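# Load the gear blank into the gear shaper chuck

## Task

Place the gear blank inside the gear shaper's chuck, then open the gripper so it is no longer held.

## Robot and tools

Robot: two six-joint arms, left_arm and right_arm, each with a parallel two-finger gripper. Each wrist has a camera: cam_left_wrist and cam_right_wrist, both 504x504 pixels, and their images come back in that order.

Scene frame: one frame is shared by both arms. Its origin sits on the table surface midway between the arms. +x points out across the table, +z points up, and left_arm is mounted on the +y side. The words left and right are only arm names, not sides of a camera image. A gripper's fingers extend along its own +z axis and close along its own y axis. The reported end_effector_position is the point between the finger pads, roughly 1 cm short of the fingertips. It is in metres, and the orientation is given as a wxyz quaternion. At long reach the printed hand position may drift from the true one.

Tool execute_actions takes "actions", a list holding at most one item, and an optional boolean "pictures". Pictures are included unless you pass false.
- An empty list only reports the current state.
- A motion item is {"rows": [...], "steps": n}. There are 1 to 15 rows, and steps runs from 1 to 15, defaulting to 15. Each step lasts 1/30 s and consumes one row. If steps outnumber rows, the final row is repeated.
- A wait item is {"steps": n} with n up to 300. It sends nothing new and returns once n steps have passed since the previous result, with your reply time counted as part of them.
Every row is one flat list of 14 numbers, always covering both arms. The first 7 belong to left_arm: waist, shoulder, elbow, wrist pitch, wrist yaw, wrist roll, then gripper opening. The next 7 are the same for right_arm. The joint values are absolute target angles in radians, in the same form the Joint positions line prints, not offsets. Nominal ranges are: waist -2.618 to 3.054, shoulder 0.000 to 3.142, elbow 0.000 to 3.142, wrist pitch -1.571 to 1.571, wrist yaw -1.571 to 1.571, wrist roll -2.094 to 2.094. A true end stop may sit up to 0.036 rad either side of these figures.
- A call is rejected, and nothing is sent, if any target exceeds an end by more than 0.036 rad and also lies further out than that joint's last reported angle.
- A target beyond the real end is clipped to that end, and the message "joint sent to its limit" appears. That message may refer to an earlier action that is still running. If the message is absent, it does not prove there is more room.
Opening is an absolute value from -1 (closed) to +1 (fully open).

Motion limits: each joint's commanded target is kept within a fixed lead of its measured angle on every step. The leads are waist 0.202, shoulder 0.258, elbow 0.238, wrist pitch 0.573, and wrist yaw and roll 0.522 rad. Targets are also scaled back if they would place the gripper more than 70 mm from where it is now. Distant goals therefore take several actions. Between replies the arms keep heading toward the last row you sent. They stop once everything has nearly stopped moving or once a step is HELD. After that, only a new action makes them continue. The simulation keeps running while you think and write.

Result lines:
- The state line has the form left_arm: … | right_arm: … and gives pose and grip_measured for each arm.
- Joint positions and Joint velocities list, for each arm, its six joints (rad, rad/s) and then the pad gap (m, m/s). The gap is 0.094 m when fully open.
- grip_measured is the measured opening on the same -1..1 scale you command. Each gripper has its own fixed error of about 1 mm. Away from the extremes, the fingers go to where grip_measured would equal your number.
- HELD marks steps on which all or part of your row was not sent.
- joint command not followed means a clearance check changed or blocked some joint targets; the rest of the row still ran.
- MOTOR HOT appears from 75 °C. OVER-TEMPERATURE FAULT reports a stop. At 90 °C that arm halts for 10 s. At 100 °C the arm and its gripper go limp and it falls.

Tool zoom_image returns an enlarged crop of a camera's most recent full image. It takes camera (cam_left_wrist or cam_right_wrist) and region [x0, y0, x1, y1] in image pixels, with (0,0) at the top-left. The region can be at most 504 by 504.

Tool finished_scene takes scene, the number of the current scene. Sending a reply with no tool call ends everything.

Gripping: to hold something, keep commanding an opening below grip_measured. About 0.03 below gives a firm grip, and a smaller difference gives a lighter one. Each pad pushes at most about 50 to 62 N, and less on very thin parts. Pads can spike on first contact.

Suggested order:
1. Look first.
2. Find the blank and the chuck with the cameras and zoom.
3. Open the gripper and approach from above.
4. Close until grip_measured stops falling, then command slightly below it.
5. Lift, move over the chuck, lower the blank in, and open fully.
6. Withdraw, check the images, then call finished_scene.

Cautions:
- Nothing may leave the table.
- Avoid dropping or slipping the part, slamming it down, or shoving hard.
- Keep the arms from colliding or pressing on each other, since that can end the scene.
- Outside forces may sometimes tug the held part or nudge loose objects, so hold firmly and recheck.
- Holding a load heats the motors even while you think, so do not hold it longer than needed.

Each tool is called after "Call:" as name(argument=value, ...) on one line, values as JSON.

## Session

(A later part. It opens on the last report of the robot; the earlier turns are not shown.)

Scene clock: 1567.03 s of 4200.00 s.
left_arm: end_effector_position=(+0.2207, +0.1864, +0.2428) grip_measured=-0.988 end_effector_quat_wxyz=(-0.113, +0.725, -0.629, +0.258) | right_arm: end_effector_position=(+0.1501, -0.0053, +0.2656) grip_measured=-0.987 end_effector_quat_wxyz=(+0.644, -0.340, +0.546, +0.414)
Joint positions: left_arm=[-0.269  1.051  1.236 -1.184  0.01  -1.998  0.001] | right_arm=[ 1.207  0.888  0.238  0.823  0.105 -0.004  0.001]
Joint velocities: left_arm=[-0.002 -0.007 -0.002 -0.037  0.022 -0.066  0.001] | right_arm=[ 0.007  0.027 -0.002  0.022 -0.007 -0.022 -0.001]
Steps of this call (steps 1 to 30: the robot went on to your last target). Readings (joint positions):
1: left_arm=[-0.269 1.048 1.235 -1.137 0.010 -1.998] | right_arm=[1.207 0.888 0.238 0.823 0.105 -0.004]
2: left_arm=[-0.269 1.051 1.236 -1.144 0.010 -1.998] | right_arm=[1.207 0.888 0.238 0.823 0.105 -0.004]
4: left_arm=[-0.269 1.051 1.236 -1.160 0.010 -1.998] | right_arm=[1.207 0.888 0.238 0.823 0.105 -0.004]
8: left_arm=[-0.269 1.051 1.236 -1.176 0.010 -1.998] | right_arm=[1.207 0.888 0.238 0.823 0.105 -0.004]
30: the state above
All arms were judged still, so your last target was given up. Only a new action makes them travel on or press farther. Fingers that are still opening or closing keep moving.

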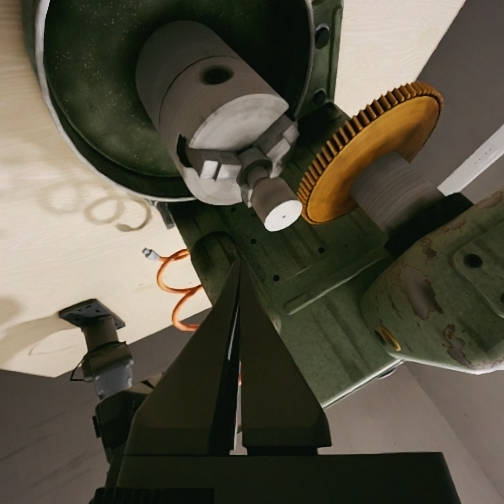

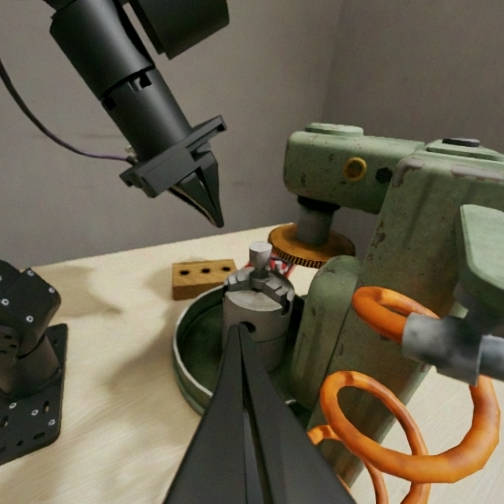

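Looks feasible. Advance to hover.

Call:
execute_actions(actions=[{"rows":[[-0.265,1.075,1.272,-1.17,0.01,-2,-1,1.2,0.88,0.26,0.81,0.1,0,-1],[-0.265,1.09,1.277,-1.155,0.01,-2,-1,1.2,0.88,0.26,0.81,0.1,0,-1],[-0.265,1.105,1.282,-1.14,0.01,-2,-1,1.2,0.88,0.26,0.81,0.1,0,-1],[-0.265,1.12,1.287,-1.13,0.01,-2,-1,1.2,0.88,0.26,0.81,0.1,0,-1],[-0.265,1.135,1.292,-1.12,0.01,-2,-1,1.2,0.88,0.26,0.81,0.1,0,-1],[-0.265,1.15,1.297,-1.11,0.01,-2,-1,1.2,0.88,0.26,0.81,0.1,0,-1],[-0.265,1.165,1.302,-1.10,0.01,-2,-1,1.2,0.88,0.26,0.81,0.1,0,-1],[-0.265,1.18,1.306,-1.09,0.01,-2,-1,1.2,0.88,0.26,0.81,0.1,0,-1],[-0.265,1.195,1.31,-1.08,0.01,-2,-1,1.2,0.88,0.26,0.81,0.1,0,-1],[-0.265,1.21,1.312,-1.07,0.01,-2,-1,1.2,0.88,0.26,0.81,0.1,0,-1],[-0.265,1.22,1.312,-1.07,0.01,-2,-1,1.2,0.88,0.26,0.81,0.1,0,-1]],"steps":15}], pictures=false)

Call:
execute_actions(actions=[{"steps":30}])

Scene clock: 1578.20 s of 4200.00 s.
left_arm: end_effector_position=(+0.2672, +0.1729, +0.2327) grip_measured=-0.988 end_effector_quat_wxyz=(-0.112, +0.725, -0.629, +0.256) | right_arm: end_effector_position=(+0.1501, -0.0053, +0.2656) grip_measured=-0.987 end_effector_quat_wxyz=(+0.644, -0.340, +0.546, +0.414)
Joint positions: left_arm=[-0.269  1.215  1.283 -1.073  0.01  -1.998  0.001] | right_arm=[ 1.207  0.888  0.238  0.823  0.105 -0.004  0.001]
Joint velocities: left_arm=[ 0.002  0.022 -0.002  0.007 -0.007 -0.037  0.   ] | right_arm=[-0.017  0.012  0.007  0.007  0.066 -0.037 -0.   ]
Steps of this call (steps 1 to 90: nothing new was sent; then 7.67 s passed at rest; steps 91 to 105: all 15 steps of this action). Readings (joint positions):
91: left_arm=[-0.269 1.051 1.236 -1.183 0.010 -1.998] | right_arm=[1.207 0.888 0.238 0.823 0.105 -0.004]
92: left_arm=[-0.269 1.054 1.238 -1.180 0.010 -1.998] | right_arm=[1.207 0.888 0.238 0.823 0.105 -0.004]
94: left_arm=[-0.269 1.073 1.251 -1.169 0.010 -1.998] | right_arm=[1.207 0.888 0.238 0.823 0.105 -0.004]
98: left_arm=[-0.269 1.137 1.274 -1.126 0.010 -1.998] | right_arm=[1.207 0.888 0.238 0.823 0.105 -0.004]
105: the state above

Scene clock: 1579.20 s of 4200.00 s.
left_arm: end_effector_position=(+0.2689, +0.1724, +0.2339) grip_measured=-0.988 end_effector_quat_wxyz=(-0.114, +0.724, -0.629, +0.259) | right_arm: end_effector_position=(+0.1501, -0.0053, +0.2656) grip_measured=-0.987 end_effector_quat_wxyz=(+0.644, -0.340, +0.546, +0.414)
Joint positions: left_arm=[-0.269  1.215  1.283 -1.065  0.01  -1.998  0.001] | right_arm=[ 1.207  0.888  0.238  0.823  0.105 -0.004  0.001]
Joint velocities: left_arm=[ 0.012  0.012 -0.002  0.022 -0.022 -0.007 -0.001] | right_arm=[ 0.007  0.002 -0.002  0.037 -0.007  0.007  0.   ]
Steps of this call (steps 1 to 15: the robot went on to your last target; steps 16 to 30: nothing new was sent). Readings (joint positions):
1: left_arm=[-0.269 1.215 1.283 -1.072 0.010 -1.998] | right_arm=[1.207 0.888 0.238 0.823 0.105 -0.004]
2: left_arm=[-0.269 1.215 1.283 -1.070 0.010 -1.998] | right_arm=[1.207 0.888 0.238 0.823 0.105 -0.004]
4: left_arm=[-0.269 1.215 1.283 -1.068 0.010 -1.998] | right_arm=[1.207 0.888 0.238 0.823 0.105 -0.004]
8: left_arm=[-0.269 1.215 1.283 -1.066 0.010 -1.998] | right_arm=[1.207 0.888 0.238 0.823 0.105 -0.004]
30: the state above
All arms were judged still, so your last target was given up. Only a new action makes them travel on or press farther. Fingers that are still opening or closing keep moving.

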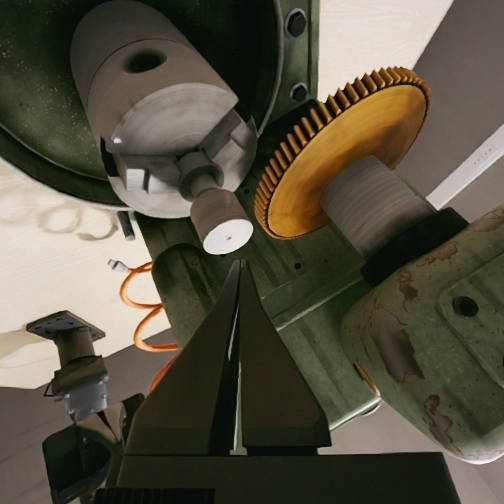

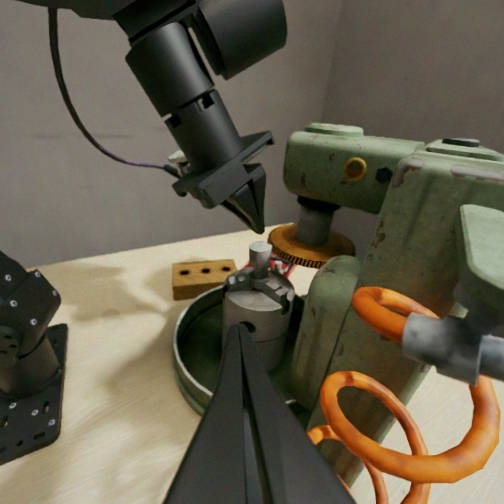

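Call:
execute_actions(actions=[{"rows":[[-0.265,1.22,1.265,-1.06,0.01,-2,-1,1.2,0.88,0.26,0.81,0.1,0,-1],[-0.265,1.22,1.255,-1.055,0.01,-2,-1,1.2,0.88,0.26,0.81,0.1,0,-1],[-0.265,1.22,1.245,-1.05,0.01,-2,-1,1.2,0.88,0.26,0.81,0.1,0,-1],[-0.265,1.22,1.238,-1.045,0.01,-2,-1,1.2,0.88,0.26,0.81,0.1,0,-1],[-0.265,1.22,1.23,-1.045,0.01,-2,-1,1.2,0.88,0.26,0.81,0.1,0,-1]],"steps":15}], pictures=false)

Call:
execute_actions(actions=[{"steps":20}])

Scene clock: 1587.63 s of 4200.00 s.
left_arm: end_effector_position=(+0.2693, +0.1723, +0.2247) grip_measured=-0.988 end_effector_quat_wxyz=(-0.112, +0.725, -0.630, +0.255) | right_arm: end_effector_position=(+0.1501, -0.0053, +0.2656) grip_measured=-0.987 end_effector_quat_wxyz=(+0.644, -0.340, +0.546, +0.414)
Joint positions: left_arm=[-0.269  1.215  1.25  -1.041  0.01  -1.998  0.001] | right_arm=[ 1.207  0.888  0.238  0.823  0.105 -0.004  0.001]
Joint velocities: left_arm=[-0.002  0.007 -0.007 -0.022  0.007 -0.022  0.   ] | right_arm=[ 0.002  0.002 -0.002 -0.125 -0.007 -0.007  0.   ]
Steps of this call (steps 1 to 90: nothing new was sent; then 4.93 s passed at rest; steps 91 to 105: all 15 steps of this action). Readings (joint positions):
91: left_arm=[-0.269 1.215 1.283 -1.064 0.010 -1.998] | right_arm=[1.207 0.888 0.238 0.823 0.105 -0.004]
92: left_arm=[-0.269 1.215 1.283 -1.062 0.010 -1.998] | right_arm=[1.207 0.888 0.238 0.823 0.105 -0.004]
94: left_arm=[-0.269 1.215 1.277 -1.052 0.010 -1.998] | right_arm=[1.207 0.888 0.238 0.823 0.105 -0.004]
98: left_arm=[-0.269 1.215 1.253 -1.044 0.010 -1.998] | right_arm=[1.207 0.888 0.238 0.823 0.105 -0.004]
105: the state above

Scene clock: 1588.30 s of 4200.00 s.
left_arm: end_effector_position=(+0.2695, +0.1722, +0.2249) grip_measured=-0.988 end_effector_quat_wxyz=(-0.112, +0.725, -0.629, +0.256) | right_arm: end_effector_position=(+0.1501, -0.0053, +0.2656) grip_measured=-0.987 end_effector_quat_wxyz=(+0.644, -0.340, +0.546, +0.414)
Joint positions: left_arm=[-0.269  1.215  1.25  -1.04   0.01  -1.998  0.001] | right_arm=[ 1.207  0.888  0.238  0.823  0.105 -0.004  0.001]
Joint velocities: left_arm=[ 0.007 -0.012 -0.002  0.007  0.007 -0.037  0.   ] | right_arm=[-0.007  0.022  0.007  0.037  0.007  0.051  0.001]
Steps of this call (steps 1 to 15: the robot went on to your last target; steps 16 to 20: nothing new was sent). Readings (joint positions):
1: left_arm=[-0.269 1.215 1.250 -1.041 0.010 -1.998] | right_arm=[1.207 0.888 0.238 0.823 0.105 -0.004]
2: left_arm=[-0.269 1.215 1.250 -1.041 0.010 -1.998] | right_arm=[1.207 0.888 0.238 0.823 0.105 -0.004]
4: left_arm=[-0.269 1.215 1.250 -1.041 0.010 -1.998] | right_arm=[1.207 0.888 0.238 0.823 0.105 -0.004]
8: left_arm=[-0.269 1.215 1.250 -1.040 0.010 -1.998] | right_arm=[1.207 0.888 0.238 0.823 0.105 -0.004]
20: the state above
All arms were judged still, so your last target was given up. Only a new action makes them travel on or press farther. Fingers that are still opening or closing keep moving.

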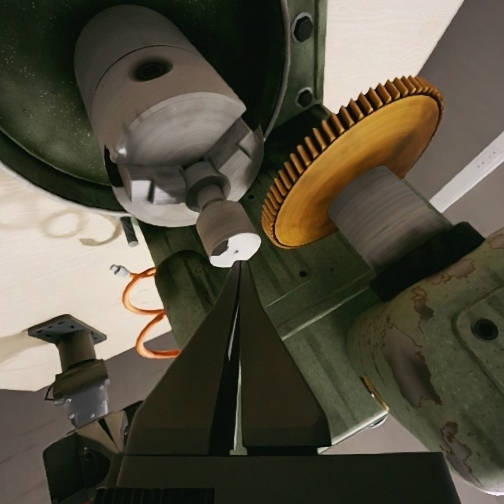

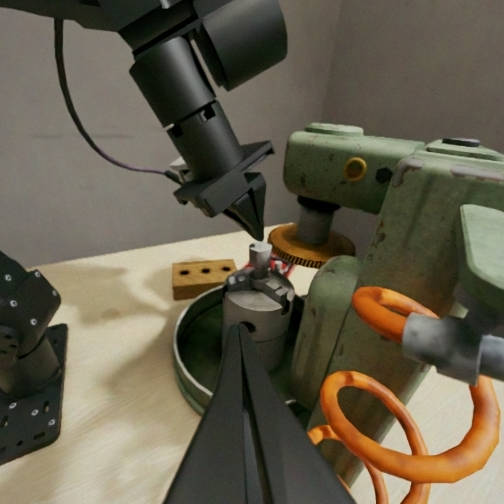

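Call:
execute_actions(actions=[{"rows":[[-0.265,1.22,1.222,-1.035,0.01,-2,-1,1.2,0.88,0.26,0.81,0.1,0,-1],[-0.265,1.22,1.214,-1.032,0.01,-2,-1,1.2,0.88,0.26,0.81,0.1,0,-1],[-0.265,1.22,1.208,-1.032,0.01,-2,-1,1.2,0.88,0.26,0.81,0.1,0,-1]],"steps":15}], pictures=false)

Call:
execute_actions(actions=[{"rows":[[-0.265,1.225,1.20,-1.06,0.01,-2,-1,1.2,0.88,0.26,0.81,0.1,0,-1],[-0.265,1.23,1.192,-1.085,0.01,-2,-1,1.2,0.88,0.26,0.81,0.1,0,-1],[-0.265,1.235,1.185,-1.11,0.01,-2,-1,1.2,0.88,0.26,0.81,0.1,0,-1]],"steps":15}])

Scene clock: 1596.43 s of 4200.00 s.
left_arm: end_effector_position=(+0.2691, +0.1723, +0.2185) grip_measured=-0.988 end_effector_quat_wxyz=(-0.110, +0.726, -0.630, +0.252) | right_arm: end_effector_position=(+0.1501, -0.0053, +0.2656) grip_measured=-0.987 end_effector_quat_wxyz=(+0.644, -0.340, +0.546, +0.414)
Joint positions: left_arm=[-0.269  1.215  1.229 -1.028  0.01  -1.998  0.001] | right_arm=[ 1.207  0.888  0.238  0.823  0.105 -0.004  0.001]
Joint velocities: left_arm=[ 0.027 -0.007  0.002 -0.022 -0.037  0.037 -0.   ] | right_arm=[ 0.012  0.012 -0.007  0.037 -0.037 -0.007 -0.   ]
Steps of this call (steps 1 to 90: nothing new was sent; then 4.63 s passed at rest; steps 91 to 105: all 15 steps of this action). Readings (joint positions):
91: left_arm=[-0.269 1.215 1.250 -1.039 0.010 -1.998] | right_arm=[1.207 0.888 0.238 0.823 0.105 -0.004]
92: left_arm=[-0.269 1.215 1.248 -1.036 0.010 -1.998] | right_arm=[1.207 0.888 0.238 0.823 0.105 -0.004]
94: left_arm=[-0.269 1.215 1.240 -1.030 0.010 -1.998] | right_arm=[1.207 0.888 0.238 0.823 0.105 -0.004]
98: left_arm=[-0.269 1.215 1.229 -1.029 0.010 -1.998] | right_arm=[1.207 0.888 0.238 0.823 0.105 -0.004]
105: the state above

Scene clock: 1596.93 s of 4200.00 s.
left_arm: end_effector_position=(+0.2667, +0.1730, +0.2161) grip_measured=-0.989 end_effector_quat_wxyz=(-0.108, +0.727, -0.631, +0.246) | right_arm: end_effector_position=(+0.1501, -0.0053, +0.2656) grip_measured=-0.987 end_effector_quat_wxyz=(+0.644, -0.340, +0.546, +0.414)
Joint positions: left_arm=[-0.269  1.215  1.226 -1.037  0.01  -1.998  0.001] | right_arm=[ 1.207  0.888  0.238  0.823  0.105 -0.004  0.001]
Joint velocities: left_arm=[-0.017 -0.007 -0.012 -0.022 -0.022 -0.022  0.   ] | right_arm=[ 0.002 -0.002 -0.002  0.007 -0.066  0.066 -0.001]
Steps of this call (steps 1 to 15: all 15 steps of this action). Readings (joint positions):
1: left_arm=[-0.269 1.215 1.229 -1.028 0.010 -1.998] | right_arm=[1.207 0.888 0.238 0.823 0.105 -0.004]
2: left_arm=[-0.269 1.215 1.229 -1.031 0.010 -1.998] | right_arm=[1.207 0.888 0.238 0.823 0.105 -0.004]
4: left_arm=[-0.269 1.215 1.226 -1.037 0.010 -1.998] | right_arm=[1.207 0.888 0.238 0.823 0.105 -0.004]
8: left_arm=[-0.269 1.215 1.226 -1.037 0.010 -1.998] | right_arm=[1.207 0.888 0.238 0.823 0.105 -0.004]
15: the state above

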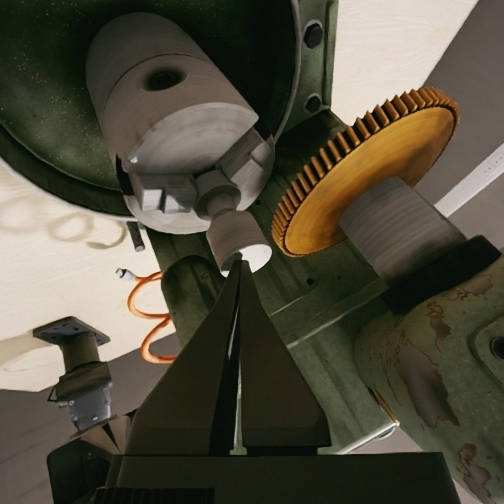

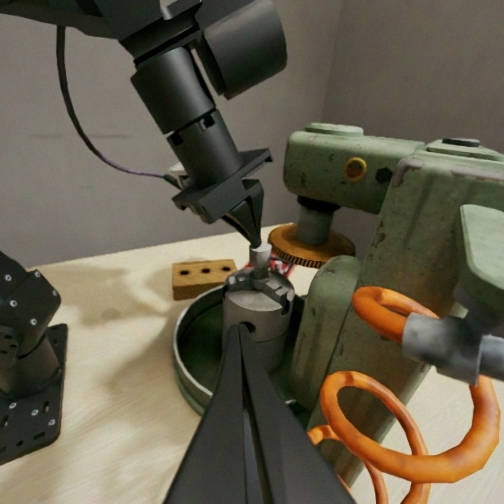

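Slightly near of centre. Increase with more q2/q1.

Call:
execute_actions(actions=[{"rows":[[-0.265,1.245,1.175,-1.12,0.01,-2,-1,1.2,0.88,0.26,0.81,0.1,0,-1],[-0.265,1.25,1.165,-1.14,0.01,-2,-1,1.2,0.88,0.26,0.81,0.1,0,-1],[-0.265,1.255,1.155,-1.16,0.01,-2,-1,1.2,0.88,0.26,0.81,0.1,0,-1]],"steps":15}], pictures=false)

Scene clock: 1602.03 s of 4200.00 s.
left_arm: end_effector_position=(+0.2663, +0.1731, +0.2152) grip_measured=-0.989 end_effector_quat_wxyz=(-0.107, +0.728, -0.632, +0.245) | right_arm: end_effector_position=(+0.1501, -0.0053, +0.2656) grip_measured=-0.987 end_effector_quat_wxyz=(+0.644, -0.340, +0.546, +0.414)
Joint positions: left_arm=[-0.269  1.215  1.223 -1.038  0.01  -1.998  0.001] | right_arm=[ 1.207  0.888  0.238  0.823  0.105 -0.004  0.001]
Joint velocities: left_arm=[-0.007 -0.017  0.012 -0.037 -0.007 -0.081  0.001] | right_arm=[-0.007 -0.002 -0.007 -0.051 -0.051 -0.037 -0.   ]
Steps of this call (steps 1 to 15: the robot went on to your last target; steps 16 to 90: nothing new was sent; then 1.60 s passed at rest; steps 91 to 105: all 15 steps of this action). Readings (joint positions):
91: left_arm=[-0.269 1.215 1.226 -1.037 0.010 -1.998] | right_arm=[1.207 0.888 0.238 0.823 0.105 -0.004]
92: left_arm=[-0.269 1.215 1.226 -1.038 0.010 -1.998] | right_arm=[1.207 0.888 0.238 0.823 0.105 -0.004]
94: left_arm=[-0.269 1.215 1.223 -1.038 0.010 -1.998] | right_arm=[1.207 0.888 0.238 0.823 0.105 -0.004]
98: left_arm=[-0.269 1.215 1.223 -1.038 0.010 -1.998] | right_arm=[1.207 0.888 0.238 0.823 0.105 -0.004]
105: the state above

Call:
execute_actions(actions=[{"rows":[[-0.265,1.24,1.165,-1.19,0.01,-2,-1,1.2,0.88,0.26,0.81,0.1,0,-1],[-0.265,1.23,1.17,-1.22,0.01,-2,-1,1.2,0.88,0.26,0.81,0.1,0,-1],[-0.265,1.225,1.173,-1.24,0.01,-2,-1,1.2,0.88,0.26,0.81,0.1,0,-1]],"steps":15}])

Scene clock: 1606.97 s of 4200.00 s.
left_arm: end_effector_position=(+0.2643, +0.1742, +0.2139) grip_measured=-0.989 end_effector_quat_wxyz=(-0.106, +0.729, -0.632, +0.240) | right_arm: end_effector_position=(+0.1501, -0.0053, +0.2656) grip_measured=-0.987 end_effector_quat_wxyz=(+0.644, -0.340, +0.546, +0.414)
Joint positions: left_arm=[-0.269  1.215  1.223 -1.048  0.007 -1.998  0.001] | right_arm=[ 1.207  0.888  0.238  0.823  0.105 -0.004  0.001]
Joint velocities: left_arm=[-0.007 -0.002  0.007 -0.066 -0.066 -0.037 -0.001] | right_arm=[ 0.007 -0.012 -0.012 -0.066  0.022 -0.051  0.001]
Steps of this call (steps 1 to 15: the robot went on to your last target; steps 16 to 90: nothing new was sent; then 1.43 s passed at rest; steps 91 to 105: all 15 steps of this action). Readings (joint positions):
91: left_arm=[-0.269 1.215 1.223 -1.038 0.010 -1.998] | right_arm=[1.207 0.888 0.238 0.823 0.105 -0.004]
92: left_arm=[-0.269 1.215 1.223 -1.040 0.010 -1.998] | right_arm=[1.207 0.888 0.238 0.823 0.105 -0.004]
94: left_arm=[-0.269 1.215 1.223 -1.048 0.007 -1.998] | right_arm=[1.207 0.888 0.238 0.823 0.105 -0.004]
98: left_arm=[-0.269 1.215 1.223 -1.048 0.007 -1.998] | right_arm=[1.207 0.888 0.238 0.823 0.105 -0.004]
105: the state above

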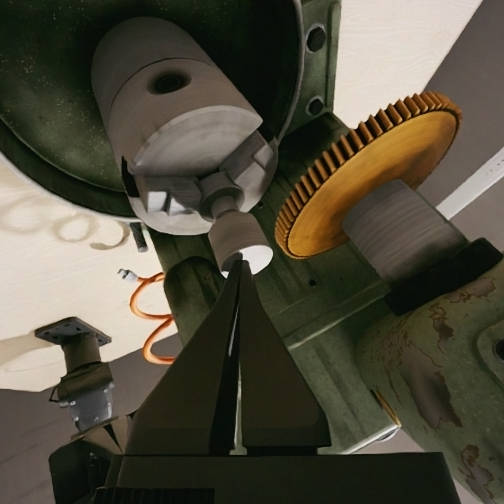

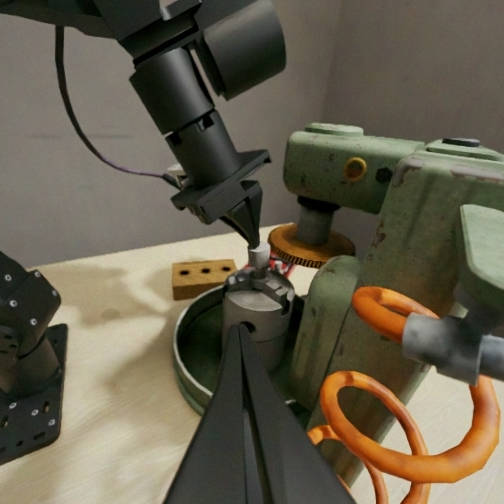

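Call:
execute_actions(actions=[{"rows":[[-0.265,1.23,1.15,-1.20,0.01,-2,-1,1.2,0.88,0.26,0.81,0.1,0,-1],[-0.265,1.235,1.13,-1.17,0.01,-2,-1,1.2,0.88,0.26,0.81,0.1,0,-1],[-0.265,1.235,1.12,-1.16,0.01,-2,-1,1.2,0.88,0.26,0.81,0.1,0,-1]],"steps":15}])

Scene clock: 1611.67 s of 4200.00 s.
left_arm: end_effector_position=(+0.2646, +0.1741, +0.2136) grip_measured=-0.989 end_effector_quat_wxyz=(-0.108, +0.728, -0.631, +0.244) | right_arm: end_effector_position=(+0.1501, -0.0053, +0.2656) grip_measured=-0.987 end_effector_quat_wxyz=(+0.644, -0.340, +0.546, +0.414)
Joint positions: left_arm=[-0.269  1.207  1.212 -1.035  0.007 -1.998  0.001] | right_arm=[ 1.207  0.888  0.238  0.823  0.105 -0.004  0.001]
Joint velocities: left_arm=[-0.007 -0.012 -0.012  0.022 -0.007 -0.022 -0.001] | right_arm=[ 0.007  0.002  0.002  0.022  0.007 -0.037 -0.   ]
Steps of this call (steps 1 to 15: the robot went on to your last target; steps 16 to 90: nothing new was sent; then 1.20 s passed at rest; steps 91 to 105: all 15 steps of this action). Readings (joint positions):
91: left_arm=[-0.269 1.215 1.223 -1.048 0.007 -1.998] | right_arm=[1.207 0.888 0.238 0.823 0.105 -0.004]
92: left_arm=[-0.269 1.215 1.222 -1.046 0.007 -1.998] | right_arm=[1.207 0.888 0.238 0.823 0.105 -0.004]
94: left_arm=[-0.269 1.210 1.216 -1.040 0.007 -1.998] | right_arm=[1.207 0.888 0.238 0.823 0.105 -0.004]
98: left_arm=[-0.269 1.207 1.212 -1.035 0.007 -1.998] | right_arm=[1.207 0.888 0.238 0.823 0.105 -0.004]
105: the state above

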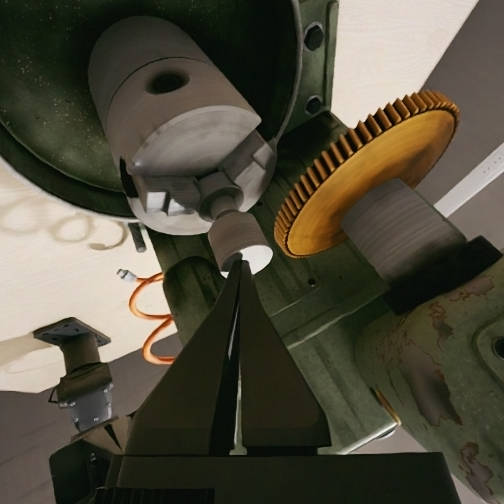

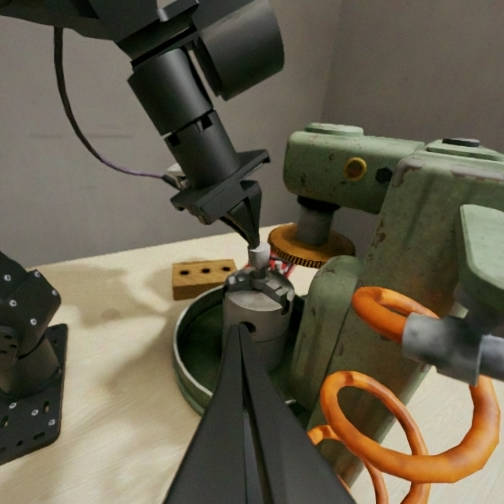

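Drive with q1 instead, less q3.

Call:
execute_actions(actions=[{"rows":[[-0.265,1.26,1.14,-1.13,0.01,-2,-1,1.2,0.88,0.26,0.81,0.1,0,-1],[-0.265,1.28,1.15,-1.11,0.01,-2,-1,1.2,0.88,0.26,0.81,0.1,0,-1],[-0.265,1.30,1.15,-1.10,0.01,-2,-1,1.2,0.88,0.26,0.81,0.1,0,-1]],"steps":15}])

Call:
zoom_image(camera="cam_left_wrist", region=[170, 150, 310, 290])

Scene clock: 1616.40 s of 4200.00 s.
left_arm: end_effector_position=(+0.2653, +0.1741, +0.2130) grip_measured=-0.989 end_effector_quat_wxyz=(-0.108, +0.728, -0.631, +0.244) | right_arm: end_effector_position=(+0.1501, -0.0053, +0.2656) grip_measured=-0.987 end_effector_quat_wxyz=(+0.644, -0.340, +0.546, +0.414)
Joint positions: left_arm=[-0.269  1.21   1.212 -1.033  0.006 -1.998  0.001] | right_arm=[ 1.207  0.888  0.238  0.823  0.105 -0.004  0.001]
Joint velocities: left_arm=[-0.007 -0.002 -0.017  0.007  0.051  0.022  0.   ] | right_arm=[-0.007 -0.007 -0.017 -0.007  0.037 -0.095 -0.001]
Steps of this call (steps 1 to 15: the robot went on to your last target; steps 16 to 90: nothing new was sent; then 1.23 s passed at rest; steps 91 to 105: all 15 steps of this action). Readings (joint positions):
91: left_arm=[-0.269 1.207 1.212 -1.034 0.007 -1.998] | right_arm=[1.207 0.888 0.238 0.823 0.105 -0.004]
92: left_arm=[-0.269 1.207 1.212 -1.033 0.007 -1.998] | right_arm=[1.207 0.888 0.238 0.823 0.105 -0.004]
94: left_arm=[-0.269 1.210 1.212 -1.033 0.006 -1.998] | right_arm=[1.207 0.888 0.238 0.823 0.105 -0.004]
98: left_arm=[-0.269 1.210 1.212 -1.033 0.006 -1.998] | right_arm=[1.207 0.888 0.238 0.823 0.105 -0.004]
105: the state above

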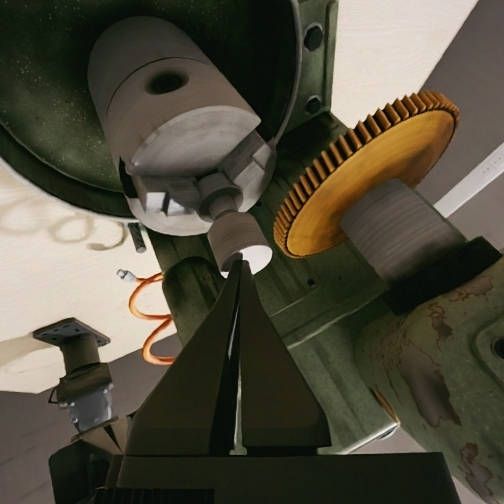

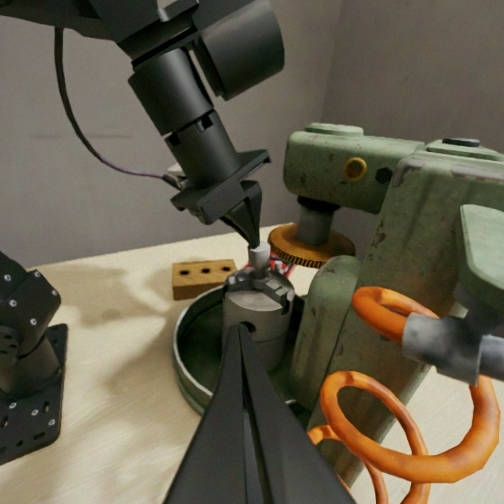

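Region (170, 150, 310, 290) of cam_left_wrist's 504x504 image, scaled by 3.600, with more detail than that image has.

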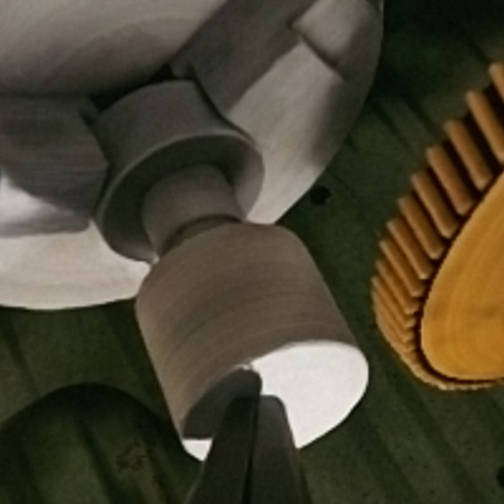

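Call:
execute_actions(actions=[{"rows":[[-0.265,1.31,1.145,-1.08,0.01,-2,-1,1.2,0.88,0.26,0.81,0.1,0,-1],[-0.265,1.32,1.14,-1.06,0.01,-2,-1,1.2,0.88,0.26,0.81,0.1,0,-1],[-0.265,1.33,1.14,-1.05,0.01,-2,-1,1.2,0.88,0.26,0.81,0.1,0,-1]],"steps":15}])

Scene clock: 1621.03 s of 4200.00 s.
left_arm: end_effector_position=(+0.2662, +0.1741, +0.2124) grip_measured=-0.989 end_effector_quat_wxyz=(-0.109, +0.728, -0.631, +0.243) | right_arm: end_effector_position=(+0.1501, -0.0053, +0.2656) grip_measured=-0.987 end_effector_quat_wxyz=(+0.644, -0.340, +0.546, +0.414)
Joint positions: left_arm=[-0.269  1.213  1.212 -1.031  0.005 -1.998  0.001] | right_arm=[ 1.207  0.888  0.238  0.823  0.105 -0.004  0.001]
Joint velocities: left_arm=[-0.002 -0.017 -0.012 -0.022 -0.007  0.037 -0.002] | right_arm=[0.002 0.002 0.002 0.022 0.007 0.051 0.   ]
Steps of this call (steps 1 to 15: the robot went on to your last target; steps 16 to 90: nothing new was sent; then 1.13 s passed at rest; steps 91 to 105: all 15 steps of this action). Readings (joint positions):
91: left_arm=[-0.269 1.210 1.212 -1.033 0.006 -1.998] | right_arm=[1.207 0.888 0.238 0.823 0.105 -0.004]
92: left_arm=[-0.269 1.211 1.212 -1.032 0.006 -1.998] | right_arm=[1.207 0.888 0.238 0.823 0.105 -0.004]
94: left_arm=[-0.269 1.213 1.212 -1.031 0.005 -1.998] | right_arm=[1.207 0.888 0.238 0.823 0.105 -0.004]
98: left_arm=[-0.269 1.213 1.212 -1.031 0.005 -1.998] | right_arm=[1.207 0.888 0.238 0.823 0.105 -0.004]
105: the state above

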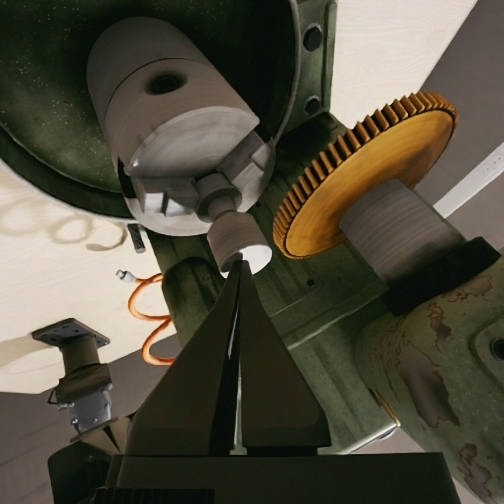

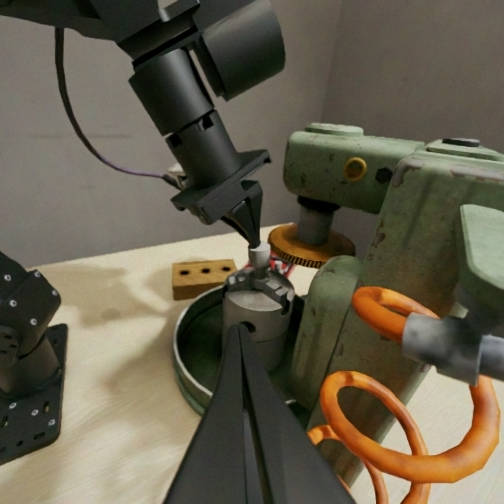

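Call:
execute_actions(actions=[{"rows":[[-0.265,1.30,1.16,-1.02,0.01,-2,-1,1.2,0.88,0.26,0.81,0.1,0,-1],[-0.265,1.28,1.18,-1.0,0.01,-2,-1,1.2,0.88,0.26,0.81,0.1,0,-1],[-0.265,1.27,1.19,-0.99,0.01,-2,-1,1.2,0.88,0.26,0.81,0.1,0,-1]],"steps":15}])

Call:
zoom_image(camera="cam_right_wrist", region=[220, 220, 300, 300])

Scene clock: 1627.43 s of 4200.00 s.
left_arm: end_effector_position=(+0.2760, +0.1713, +0.2169) grip_measured=-0.989 end_effector_quat_wxyz=(-0.116, +0.725, -0.628, +0.259) | right_arm: end_effector_position=(+0.1501, -0.0053, +0.2656) grip_measured=-0.987 end_effector_quat_wxyz=(+0.644, -0.340, +0.546, +0.414)
Joint positions: left_arm=[-0.269  1.222  1.216 -0.99   0.005 -1.998  0.001] | right_arm=[ 1.207  0.888  0.238  0.823  0.105 -0.004  0.001]
Joint velocities: left_arm=[ 0.002  0.002 -0.007  0.037 -0.081  0.051 -0.001] | right_arm=[-0.007  0.002 -0.012 -0.022 -0.007 -0.007 -0.001]
Steps of this call (steps 1 to 15: the robot went on to your last target; steps 16 to 90: nothing new was sent; then 2.90 s passed at rest; steps 91 to 105: all 15 steps of this action). Readings (joint positions):
91: left_arm=[-0.269 1.213 1.215 -1.031 0.005 -1.998] | right_arm=[1.207 0.888 0.238 0.823 0.105 -0.004]
92: left_arm=[-0.269 1.213 1.216 -1.030 0.005 -1.998] | right_arm=[1.207 0.888 0.238 0.823 0.105 -0.004]
94: left_arm=[-0.269 1.213 1.216 -1.018 0.005 -1.998] | right_arm=[1.207 0.888 0.238 0.823 0.105 -0.004]
98: left_arm=[-0.269 1.219 1.216 -1.001 0.005 -1.998] | right_arm=[1.207 0.888 0.238 0.823 0.105 -0.004]
105: the state above

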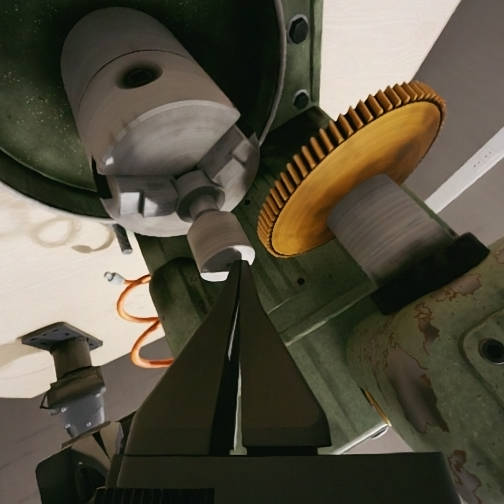

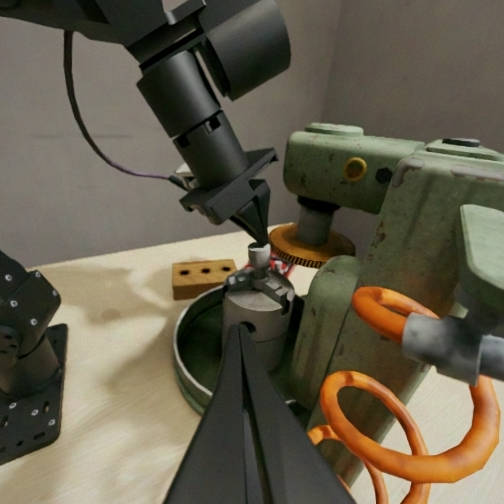

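Region (220, 220, 300, 300) of cam_right_wrist's 504x504 image, scaled by 6.300, with more detail than that image has.

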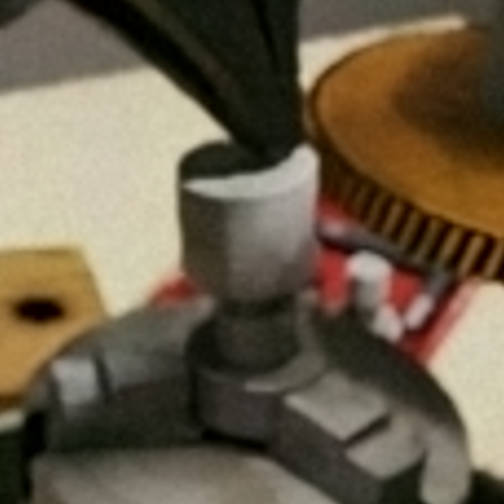

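Call:
execute_actions(actions=[{"rows":[[-0.265,1.27,1.18,-1.03,0.01,-2,-1,1.2,0.88,0.26,0.81,0.1,0,-1],[-0.265,1.285,1.165,-1.05,0.01,-2,-1,1.2,0.88,0.26,0.81,0.1,0,-1],[-0.265,1.30,1.155,-1.07,0.01,-2,-1,1.2,0.88,0.26,0.81,0.1,0,-1]],"steps":15}])

Call:
zoom_image(camera="cam_right_wrist", region=[220, 220, 300, 300])

Scene clock: 1635.17 s of 4200.00 s.
left_arm: end_effector_position=(+0.2765, +0.1711, +0.2156) grip_measured=-0.989 end_effector_quat_wxyz=(-0.115, +0.725, -0.628, +0.257) | right_arm: end_effector_position=(+0.1501, -0.0053, +0.2656) grip_measured=-0.987 end_effector_quat_wxyz=(+0.644, -0.340, +0.546, +0.414)
Joint positions: left_arm=[-0.269  1.227  1.216 -0.989  0.005 -1.998  0.001] | right_arm=[ 1.207  0.888  0.238  0.823  0.105 -0.004  0.001]
Joint velocities: left_arm=[-0.017  0.002  0.007  0.022 -0.095  0.051 -0.001] | right_arm=[ 0.007 -0.002  0.007  0.007  0.037  0.095  0.001]
Steps of this call (steps 1 to 15: the robot went on to your last target; steps 16 to 90: nothing new was sent; then 4.23 s passed at rest; steps 91 to 105: all 15 steps of this action). Readings (joint positions):
91: left_arm=[-0.269 1.223 1.216 -0.986 0.005 -1.998] | right_arm=[1.207 0.888 0.238 0.823 0.105 -0.004]
92: left_arm=[-0.269 1.225 1.216 -0.988 0.005 -1.998] | right_arm=[1.207 0.888 0.238 0.823 0.105 -0.004]
94: left_arm=[-0.269 1.227 1.216 -0.989 0.005 -1.998] | right_arm=[1.207 0.888 0.238 0.823 0.105 -0.004]
98: left_arm=[-0.269 1.227 1.216 -0.989 0.005 -1.998] | right_arm=[1.207 0.888 0.238 0.823 0.105 -0.004]
105: the state above

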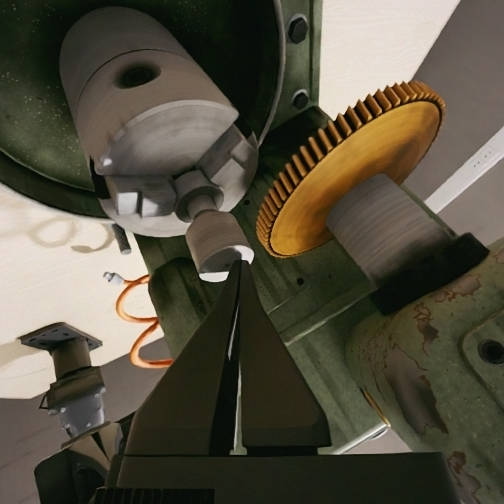

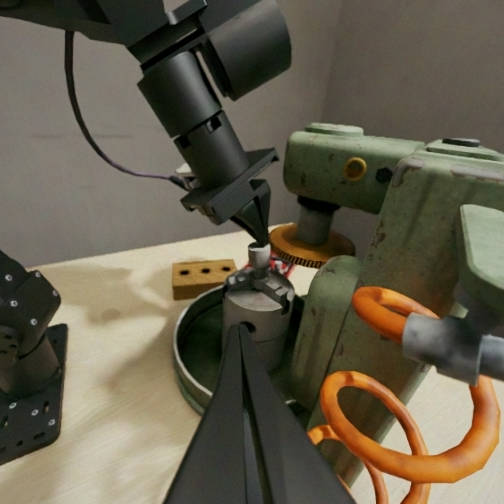

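Region (220, 220, 300, 300) of cam_right_wrist's 504x504 image, scaled by 6.300, with more detail than that image has.

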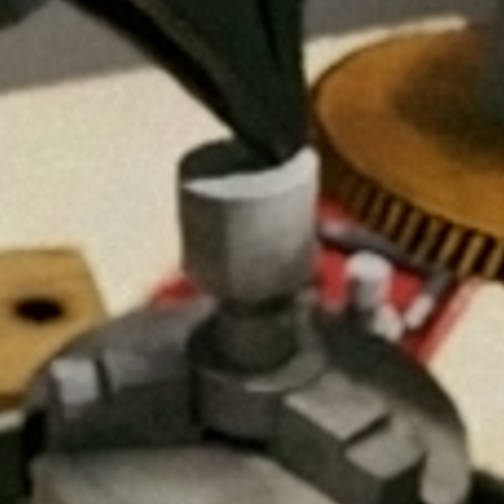

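Call:
execute_actions(actions=[{"rows":[[-0.265,1.26,1.20,-1.02,0.01,-2,-1,1.2,0.88,0.26,0.81,0.1,0,-1],[-0.265,1.23,1.24,-1.02,0.01,-2,-1,1.2,0.88,0.26,0.81,0.1,0,-1],[-0.265,1.23,1.27,-1.03,0.01,-2,-1,1.2,0.88,0.26,0.81,0.1,0,-1],[-0.265,1.23,1.29,-1.04,0.01,-2,-1,1.2,0.88,0.26,0.81,0.1,0,-1],[-0.265,1.23,1.30,-1.06,0.01,-2,-1,1.2,0.88,0.26,0.81,0.1,0,-1],[-0.265,1.23,1.30,-1.08,0.01,-2,-1,1.2,0.88,0.26,0.81,0.1,0,-1],[-0.265,1.23,1.30,-1.10,0.01,-2,-1,1.2,0.88,0.26,0.81,0.1,0,-1],[-0.265,1.23,1.30,-1.13,0.01,-2,-1,1.2,0.88,0.26,0.81,0.1,0,-1],[-0.265,1.23,1.30,-1.16,0.01,-2,-1,1.2,0.88,0.26,0.81,0.1,0,-1],[-0.265,1.23,1.30,-1.19,0.01,-2,-1,1.2,0.88,0.26,0.81,0.1,0,-1],[-0.265,1.23,1.30,-1.21,0.01,-2,-1,1.2,0.88,0.26,0.81,0.1,0,-1]],"steps":15}], pictures=false)

Call:
execute_actions(actions=[{"steps":30}])

Scene clock: 1647.07 s of 4200.00 s.
left_arm: end_effector_position=(+0.2520, +0.1779, +0.2190) grip_measured=-0.989 end_effector_quat_wxyz=(-0.095, +0.734, -0.637, +0.215) | right_arm: end_effector_position=(+0.1501, -0.0053, +0.2656) grip_measured=-0.987 end_effector_quat_wxyz=(+0.644, -0.340, +0.546, +0.414)
Joint positions: left_arm=[-0.269  1.226  1.279 -1.151  0.007 -1.998  0.001] | right_arm=[ 1.207  0.888  0.238  0.823  0.105 -0.004  0.001]
Joint velocities: left_arm=[-0.007  0.007  0.012 -0.286  0.066  0.007  0.001] | right_arm=[ 0.007 -0.017  0.022  0.007  0.022 -0.007 -0.001]
Steps of this call (steps 1 to 15: the robot went on to your last target; steps 16 to 90: nothing new was sent; then 8.40 s passed at rest; steps 91 to 105: all 15 steps of this action). Readings (joint positions):
91: left_arm=[-0.269 1.227 1.218 -0.989 0.005 -1.998] | right_arm=[1.207 0.888 0.238 0.823 0.105 -0.004]
92: left_arm=[-0.269 1.226 1.223 -0.991 0.005 -1.998] | right_arm=[1.207 0.888 0.238 0.823 0.105 -0.004]
94: left_arm=[-0.269 1.226 1.233 -0.999 0.006 -1.998] | right_arm=[1.207 0.888 0.238 0.823 0.105 -0.004]
98: left_arm=[-0.269 1.226 1.274 -1.035 0.006 -1.998] | right_arm=[1.207 0.888 0.238 0.823 0.105 -0.004]
105: the state above

Scene clock: 1648.07 s of 4200.00 s.
left_arm: end_effector_position=(+0.2445, +0.1800, +0.2151) grip_measured=-0.989 end_effector_quat_wxyz=(-0.087, +0.737, -0.639, +0.199) | right_arm: end_effector_position=(+0.1501, -0.0053, +0.2656) grip_measured=-0.987 end_effector_quat_wxyz=(+0.644, -0.340, +0.546, +0.414)
Joint positions: left_arm=[-0.269  1.226  1.279 -1.186  0.007 -1.998  0.001] | right_arm=[ 1.207  0.888  0.238  0.823  0.105 -0.004  0.001]
Joint velocities: left_arm=[-0.002 -0.002 -0.002 -0.066  0.007 -0.022 -0.   ] | right_arm=[-0.017  0.007 -0.012 -0.066 -0.037 -0.066 -0.   ]
Steps of this call (steps 1 to 30: the robot went on to your last target). Readings (joint positions):
1: left_arm=[-0.269 1.226 1.279 -1.159 0.007 -1.998] | right_arm=[1.207 0.888 0.238 0.823 0.105 -0.004]
2: left_arm=[-0.269 1.226 1.279 -1.165 0.007 -1.998] | right_arm=[1.207 0.888 0.238 0.823 0.105 -0.004]
4: left_arm=[-0.269 1.226 1.279 -1.173 0.007 -1.998] | right_arm=[1.207 0.888 0.238 0.823 0.105 -0.004]
8: left_arm=[-0.269 1.226 1.279 -1.181 0.007 -1.998] | right_arm=[1.207 0.888 0.238 0.823 0.105 -0.004]
30: the state above
All arms were judged still, so your last target was given up. Only a new action makes them travel on or press farther. Fingers that are still opening or closing keep moving.

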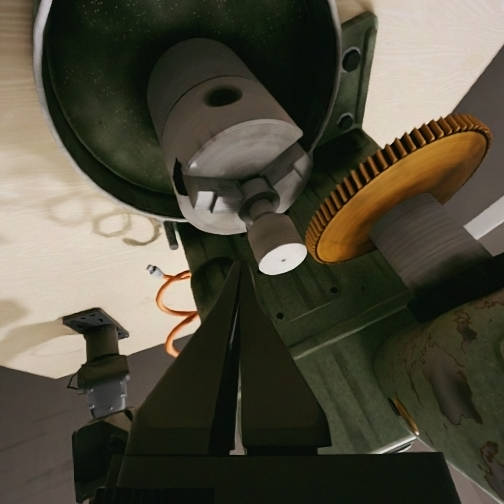

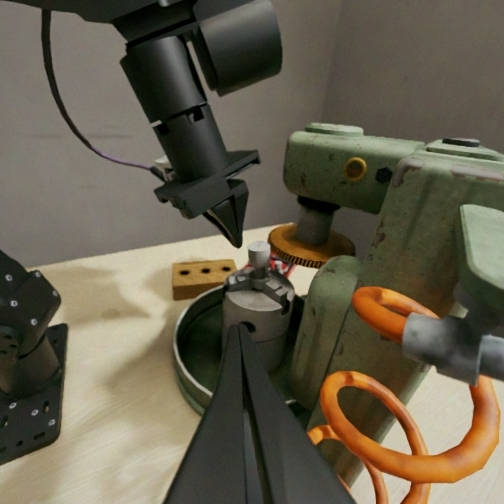

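Call:
execute_actions(actions=[{"rows":[[-0.265,1.17,1.27,-1.19,0.01,-2,-1,1.2,0.88,0.26,0.81,0.1,0,-1],[-0.265,1.14,1.25,-1.18,0.01,-2,-1,1.2,0.88,0.26,0.81,0.1,0,-1],[-0.265,1.11,1.23,-1.16,0.01,-2,-1,1.2,0.88,0.26,0.81,0.1,0,-1],[-0.265,1.08,1.21,-1.13,0.01,-2,-1,1.2,0.88,0.26,0.81,0.1,0,-1],[-0.265,1.05,1.18,-1.10,0.01,-2,-1,1.2,0.88,0.26,0.81,0.1,0,-1],[-0.265,1.02,1.15,-1.06,0.01,-2,-1,1.2,0.88,0.26,0.81,0.1,0,-1],[-0.265,0.99,1.12,-1.02,0.01,-2,-1,1.2,0.88,0.26,0.81,0.1,0,-1],[-0.265,0.96,1.09,-0.98,0.01,-2,-1,1.2,0.88,0.26,0.81,0.1,0,-1],[-0.265,0.93,1.06,-0.94,0.01,-2,-1,1.2,0.88,0.26,0.81,0.1,0,-1],[-0.265,0.90,1.03,-0.90,0.01,-1.9,-1,1.2,0.88,0.26,0.81,0.1,0,-1],[-0.265,0.86,1.0,-0.87,0.01,-1.8,-1,1.2,0.88,0.26,0.81,0.1,0,-1],[-0.265,0.82,0.97,-0.84,0.01,-1.7,-1,1.2,0.88,0.26,0.81,0.1,0,-1],[-0.265,0.78,0.94,-0.81,0.01,-1.6,-1,1.2,0.88,0.26,0.81,0.1,0,-1],[-0.265,0.76,0.92,-0.79,0.01,-1.5,-1,1.2,0.88,0.26,0.81,0.1,0,-1],[-0.265,0.74,0.90,-0.76,0.01,-1.4,-1,1.2,0.88,0.26,0.81,0.1,0,-1]],"steps":15}], pictures=false)

Call:
execute_actions(actions=[{"rows":[[-0.265,0.72,0.875,-0.72,0.01,-1.3,-1,1.2,0.88,0.26,0.81,0.1,0,-1],[-0.265,0.70,0.85,-0.68,0.01,-1.2,-1,1.2,0.88,0.26,0.81,0.1,0,-1],[-0.265,0.68,0.825,-0.64,0.01,-1.1,-1,1.2,0.88,0.26,0.81,0.1,0,-1],[-0.265,0.66,0.80,-0.60,0.01,-1.0,-1,1.2,0.88,0.26,0.81,0.1,0,-1],[-0.265,0.64,0.775,-0.56,0.01,-0.9,-1,1.2,0.88,0.26,0.81,0.1,0,-1],[-0.265,0.62,0.75,-0.52,0.01,-0.8,-1,1.2,0.88,0.26,0.81,0.1,0,-1],[-0.265,0.60,0.725,-0.48,0.01,-0.7,-1,1.2,0.88,0.26,0.81,0.1,0,-1],[-0.265,0.59,0.70,-0.44,0.01,-0.6,-1,1.2,0.88,0.26,0.81,0.1,0,-1],[-0.265,0.58,0.675,-0.40,0.01,-0.5,-1,1.2,0.88,0.26,0.81,0.1,0,-1],[-0.265,0.57,0.65,-0.36,0.01,-0.4,-1,1.2,0.88,0.26,0.81,0.1,0,-1],[-0.265,0.56,0.625,-0.32,0.01,-0.3,-1,1.2,0.88,0.26,0.81,0.1,0,-1],[-0.265,0.55,0.60,-0.28,0.01,-0.2,-1,1.2,0.88,0.26,0.81,0.1,0,-1],[-0.265,0.54,0.575,-0.24,0.01,-0.1,0.1,1.2,0.88,0.26,0.81,0.1,0,-1],[-0.265,0.53,0.55,-0.21,0.01,0,0.1,1.2,0.88,0.26,0.81,0.1,0,-1]],"steps":15}], pictures=false)

Call:
execute_actions(actions=[{"steps":30}], pictures=false)

Call:
execute_actions(actions=[{"rows":[[-0.265,0.57,0.53,-0.18,0.01,0,0.1,1.2,0.88,0.26,0.81,0.1,0,-1],[-0.265,0.58,0.51,-0.15,0.01,0,0.1,1.2,0.88,0.26,0.81,0.1,0,-1],[-0.265,0.59,0.49,-0.12,0.01,0,0.1,1.2,0.88,0.26,0.81,0.1,0,-1],[-0.265,0.60,0.47,-0.09,0.01,0,0.1,1.2,0.88,0.26,0.81,0.1,0,-1],[-0.265,0.61,0.45,-0.06,0.01,0,0.1,1.2,0.88,0.26,0.81,0.1,0,-1],[-0.265,0.62,0.43,-0.03,0.01,0,0.1,1.2,0.88,0.26,0.81,0.1,0,-1],[-0.265,0.63,0.41,0.0,0.01,0,0.1,1.2,0.88,0.26,0.81,0.1,0,-1],[-0.265,0.64,0.39,0.03,0.01,0,0.1,1.2,0.88,0.26,0.81,0.1,0,-1],[-0.265,0.65,0.375,0.06,0.01,0,0.1,1.2,0.88,0.26,0.81,0.1,0,-1],[-0.265,0.66,0.36,0.09,0.01,0,0.1,1.2,0.88,0.26,0.81,0.1,0,-1],[-0.265,0.67,0.345,0.12,0.01,0,0.1,1.2,0.88,0.26,0.81,0.1,0,-1],[-0.265,0.675,0.33,0.14,0.01,0,0.1,1.2,0.88,0.26,0.81,0.1,0,-1],[-0.265,0.68,0.32,0.15,0.01,0,0.1,1.2,0.88,0.26,0.81,0.1,0,-1],[-0.265,0.68,0.31,0.15,0.01,0,0.1,1.2,0.88,0.26,0.81,0.1,0,-1],[-0.265,0.68,0.30,0.15,0.01,0,0.1,1.2,0.88,0.26,0.81,0.1,0,-1]],"steps":15}], pictures=false)

Call:
execute_actions(actions=[{"steps":30}])

Scene clock: 1682.77 s of 4200.00 s.
left_arm: end_effector_position=(+0.2230, +0.1862, +0.2405) grip_measured=-0.989 end_effector_quat_wxyz=(+0.220, -0.597, +0.689, -0.348) | right_arm: end_effector_position=(+0.1501, -0.0053, +0.2656) grip_measured=-0.987 end_effector_quat_wxyz=(+0.644, -0.340, +0.546, +0.414)
Joint positions: left_arm=[-0.269  0.8    0.955 -0.878  0.008 -1.715  0.001] | right_arm=[ 1.207  0.888  0.238  0.823  0.105 -0.004  0.001]
Joint velocities: left_arm=[-0.007 -0.833 -0.691  0.725 -0.051  1.956  0.001] | right_arm=[-0.007  0.002 -0.002  0.007  0.007  0.022 -0.001]
Steps of this call (steps 1 to 90: nothing new was sent; then 31.20 s passed at rest; steps 91 to 105: all 15 steps of this action). Readings (joint positions):
91: left_arm=[-0.269 1.222 1.279 -1.184 0.007 -1.998] | right_arm=[1.207 0.888 0.238 0.823 0.105 -0.004]
92: left_arm=[-0.269 1.212 1.276 -1.180 0.007 -1.998] | right_arm=[1.207 0.888 0.238 0.823 0.105 -0.004]
94: left_arm=[-0.269 1.165 1.253 -1.160 0.007 -1.998] | right_arm=[1.207 0.888 0.238 0.823 0.105 -0.004]
98: left_arm=[-0.269 1.024 1.164 -1.080 0.007 -1.998] | right_arm=[1.207 0.888 0.238 0.823 0.105 -0.004]
105: the state above

Scene clock: 1683.27 s of 4200.00 s.
left_arm: end_effector_position=(+0.2441, +0.1800, +0.2530) grip_measured=-0.225 end_effector_quat_wxyz=(+0.564, -0.019, +0.805, -0.184) | right_arm: end_effector_position=(+0.1501, -0.0053, +0.2656) grip_measured=-0.987 end_effector_quat_wxyz=(+0.644, -0.340, +0.546, +0.414)
Joint positions: left_arm=[-0.269  0.562  0.591 -0.329  0.008 -0.336  0.036] | right_arm=[ 1.207  0.888  0.238  0.823  0.105 -0.004  0.001]
Joint velocities: left_arm=[ 0.007 -0.164 -0.53   0.711 -0.022  2.308  0.421] | right_arm=[-0.022 -0.002 -0.017 -0.066 -0.007 -0.037  0.   ]
Steps of this call (steps 1 to 15: all 15 steps of this action). Readings (joint positions):
1: left_arm=[-0.269 0.773 0.931 -0.850 0.008 -1.637] | right_arm=[1.207 0.888 0.238 0.823 0.105 -0.004]
2: left_arm=[-0.269 0.750 0.909 -0.818 0.008 -1.555] | right_arm=[1.207 0.888 0.238 0.823 0.105 -0.004]
4: left_arm=[-0.269 0.710 0.863 -0.745 0.008 -1.380] | right_arm=[1.207 0.888 0.238 0.823 0.105 -0.004]
8: left_arm=[-0.269 0.636 0.762 -0.594 0.008 -1.007] | right_arm=[1.207 0.888 0.238 0.823 0.105 -0.004]
15: the state above

Scene clock: 1684.27 s of 4200.00 s.
left_arm: end_effector_position=(+0.2508, +0.1781, +0.2706) grip_measured=+0.098 end_effector_quat_wxyz=(+0.626, +0.109, +0.766, -0.094) | right_arm: end_effector_position=(+0.1501, -0.0053, +0.2656) grip_measured=-0.987 end_effector_quat_wxyz=(+0.644, -0.340, +0.546, +0.414)
Joint positions: left_arm=[-0.269  0.557  0.564 -0.206  0.008 -0.006  0.052] | right_arm=[ 1.207  0.888  0.238  0.823  0.105 -0.004  0.001]
Joint velocities: left_arm=[-0.012 -0.012 -0.002  0.022 -0.081 -0.007  0.   ] | right_arm=[-0.002 -0.007 -0.007 -0.022 -0.022 -0.007 -0.002]
Steps of this call (steps 1 to 30: the robot went on to your last target). Readings (joint positions):
1: left_arm=[-0.269 0.558 0.577 -0.309 0.008 -0.270] | right_arm=[1.207 0.888 0.238 0.823 0.105 -0.004]
2: left_arm=[-0.269 0.557 0.569 -0.293 0.008 -0.217] | right_arm=[1.207 0.888 0.238 0.823 0.105 -0.004]
4: left_arm=[-0.269 0.557 0.564 -0.268 0.008 -0.141] | right_arm=[1.207 0.888 0.238 0.823 0.105 -0.004]
8: left_arm=[-0.269 0.557 0.564 -0.228 0.008 -0.061] | right_arm=[1.207 0.888 0.238 0.823 0.105 -0.004]
30: the state above

Scene clock: 1684.77 s of 4200.00 s.
left_arm: end_effector_position=(+0.2703, +0.1724, +0.1956) grip_measured=+0.098 end_effector_quat_wxyz=(+0.605, +0.112, +0.783, -0.091) | right_arm: end_effector_position=(+0.1501, -0.0053, +0.2656) grip_measured=-0.987 end_effector_quat_wxyz=(+0.644, -0.340, +0.546, +0.414)
Joint positions: left_arm=[-0.269  0.668  0.331  0.084  0.008 -0.006  0.052] | right_arm=[ 1.207  0.888  0.238  0.823  0.105 -0.004  0.001]
Joint velocities: left_arm=[ 0.002  0.022 -0.276  0.388  0.051  0.051 -0.001] | right_arm=[-0.017  0.007  0.017 -0.037 -0.007  0.022  0.   ]
Steps of this call (steps 1 to 15: all 15 steps of this action). Readings (joint positions):
1: left_arm=[-0.269 0.557 0.562 -0.201 0.008 -0.006] | right_arm=[1.207 0.888 0.238 0.823 0.105 -0.004]
2: left_arm=[-0.269 0.557 0.556 -0.188 0.008 -0.006] | right_arm=[1.207 0.888 0.238 0.823 0.105 -0.004]
4: left_arm=[-0.269 0.564 0.532 -0.148 0.008 -0.006] | right_arm=[1.207 0.888 0.238 0.823 0.105 -0.004]
8: left_arm=[-0.269 0.607 0.450 -0.055 0.008 -0.006] | right_arm=[1.207 0.888 0.238 0.823 0.105 -0.004]
15: the state above

Scene clock: 1685.77 s of 4200.00 s.
left_arm: end_effector_position=(+0.2729, +0.1716, +0.2046) grip_measured=+0.098 end_effector_quat_wxyz=(+0.626, +0.109, +0.766, -0.094) | right_arm: end_effector_position=(+0.1501, -0.0053, +0.2656) grip_measured=-0.987 end_effector_quat_wxyz=(+0.644, -0.340, +0.546, +0.414)
Joint positions: left_arm=[-0.269  0.669  0.316  0.153  0.008 -0.006  0.052] | right_arm=[ 1.207  0.888  0.238  0.823  0.105 -0.004  0.001]
Joint velocities: left_arm=[-0.012 -0.002 -0.012 -0.139 -0.066  0.007 -0.001] | right_arm=[ 0.027  0.012  0.002  0.051 -0.007 -0.095  0.001]
Steps of this call (steps 1 to 30: the robot went on to your last target). Readings (joint positions):
1: left_arm=[-0.269 0.669 0.323 0.094 0.008 -0.006] | right_arm=[1.207 0.888 0.238 0.823 0.105 -0.004]
2: left_arm=[-0.269 0.669 0.319 0.102 0.008 -0.006] | right_arm=[1.207 0.888 0.238 0.823 0.105 -0.004]
4: left_arm=[-0.269 0.669 0.316 0.116 0.008 -0.006] | right_arm=[1.207 0.888 0.238 0.823 0.105 -0.004]
8: left_arm=[-0.269 0.669 0.316 0.140 0.008 -0.006] | right_arm=[1.207 0.888 0.238 0.823 0.105 -0.004]
30: the state above
All arms were judged still, so your last target was given up. Only a new action makes them travel on or press farther. Fingers that are still opening or closing keep moving.

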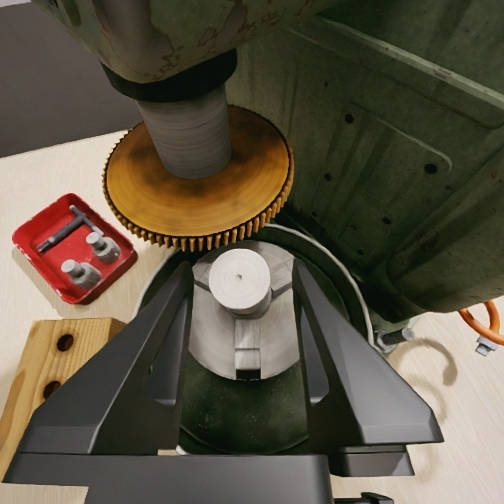

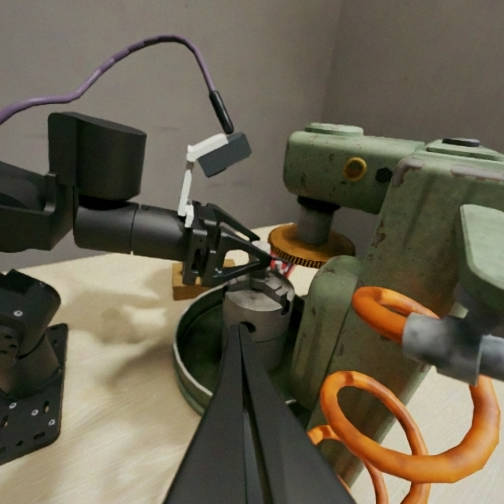

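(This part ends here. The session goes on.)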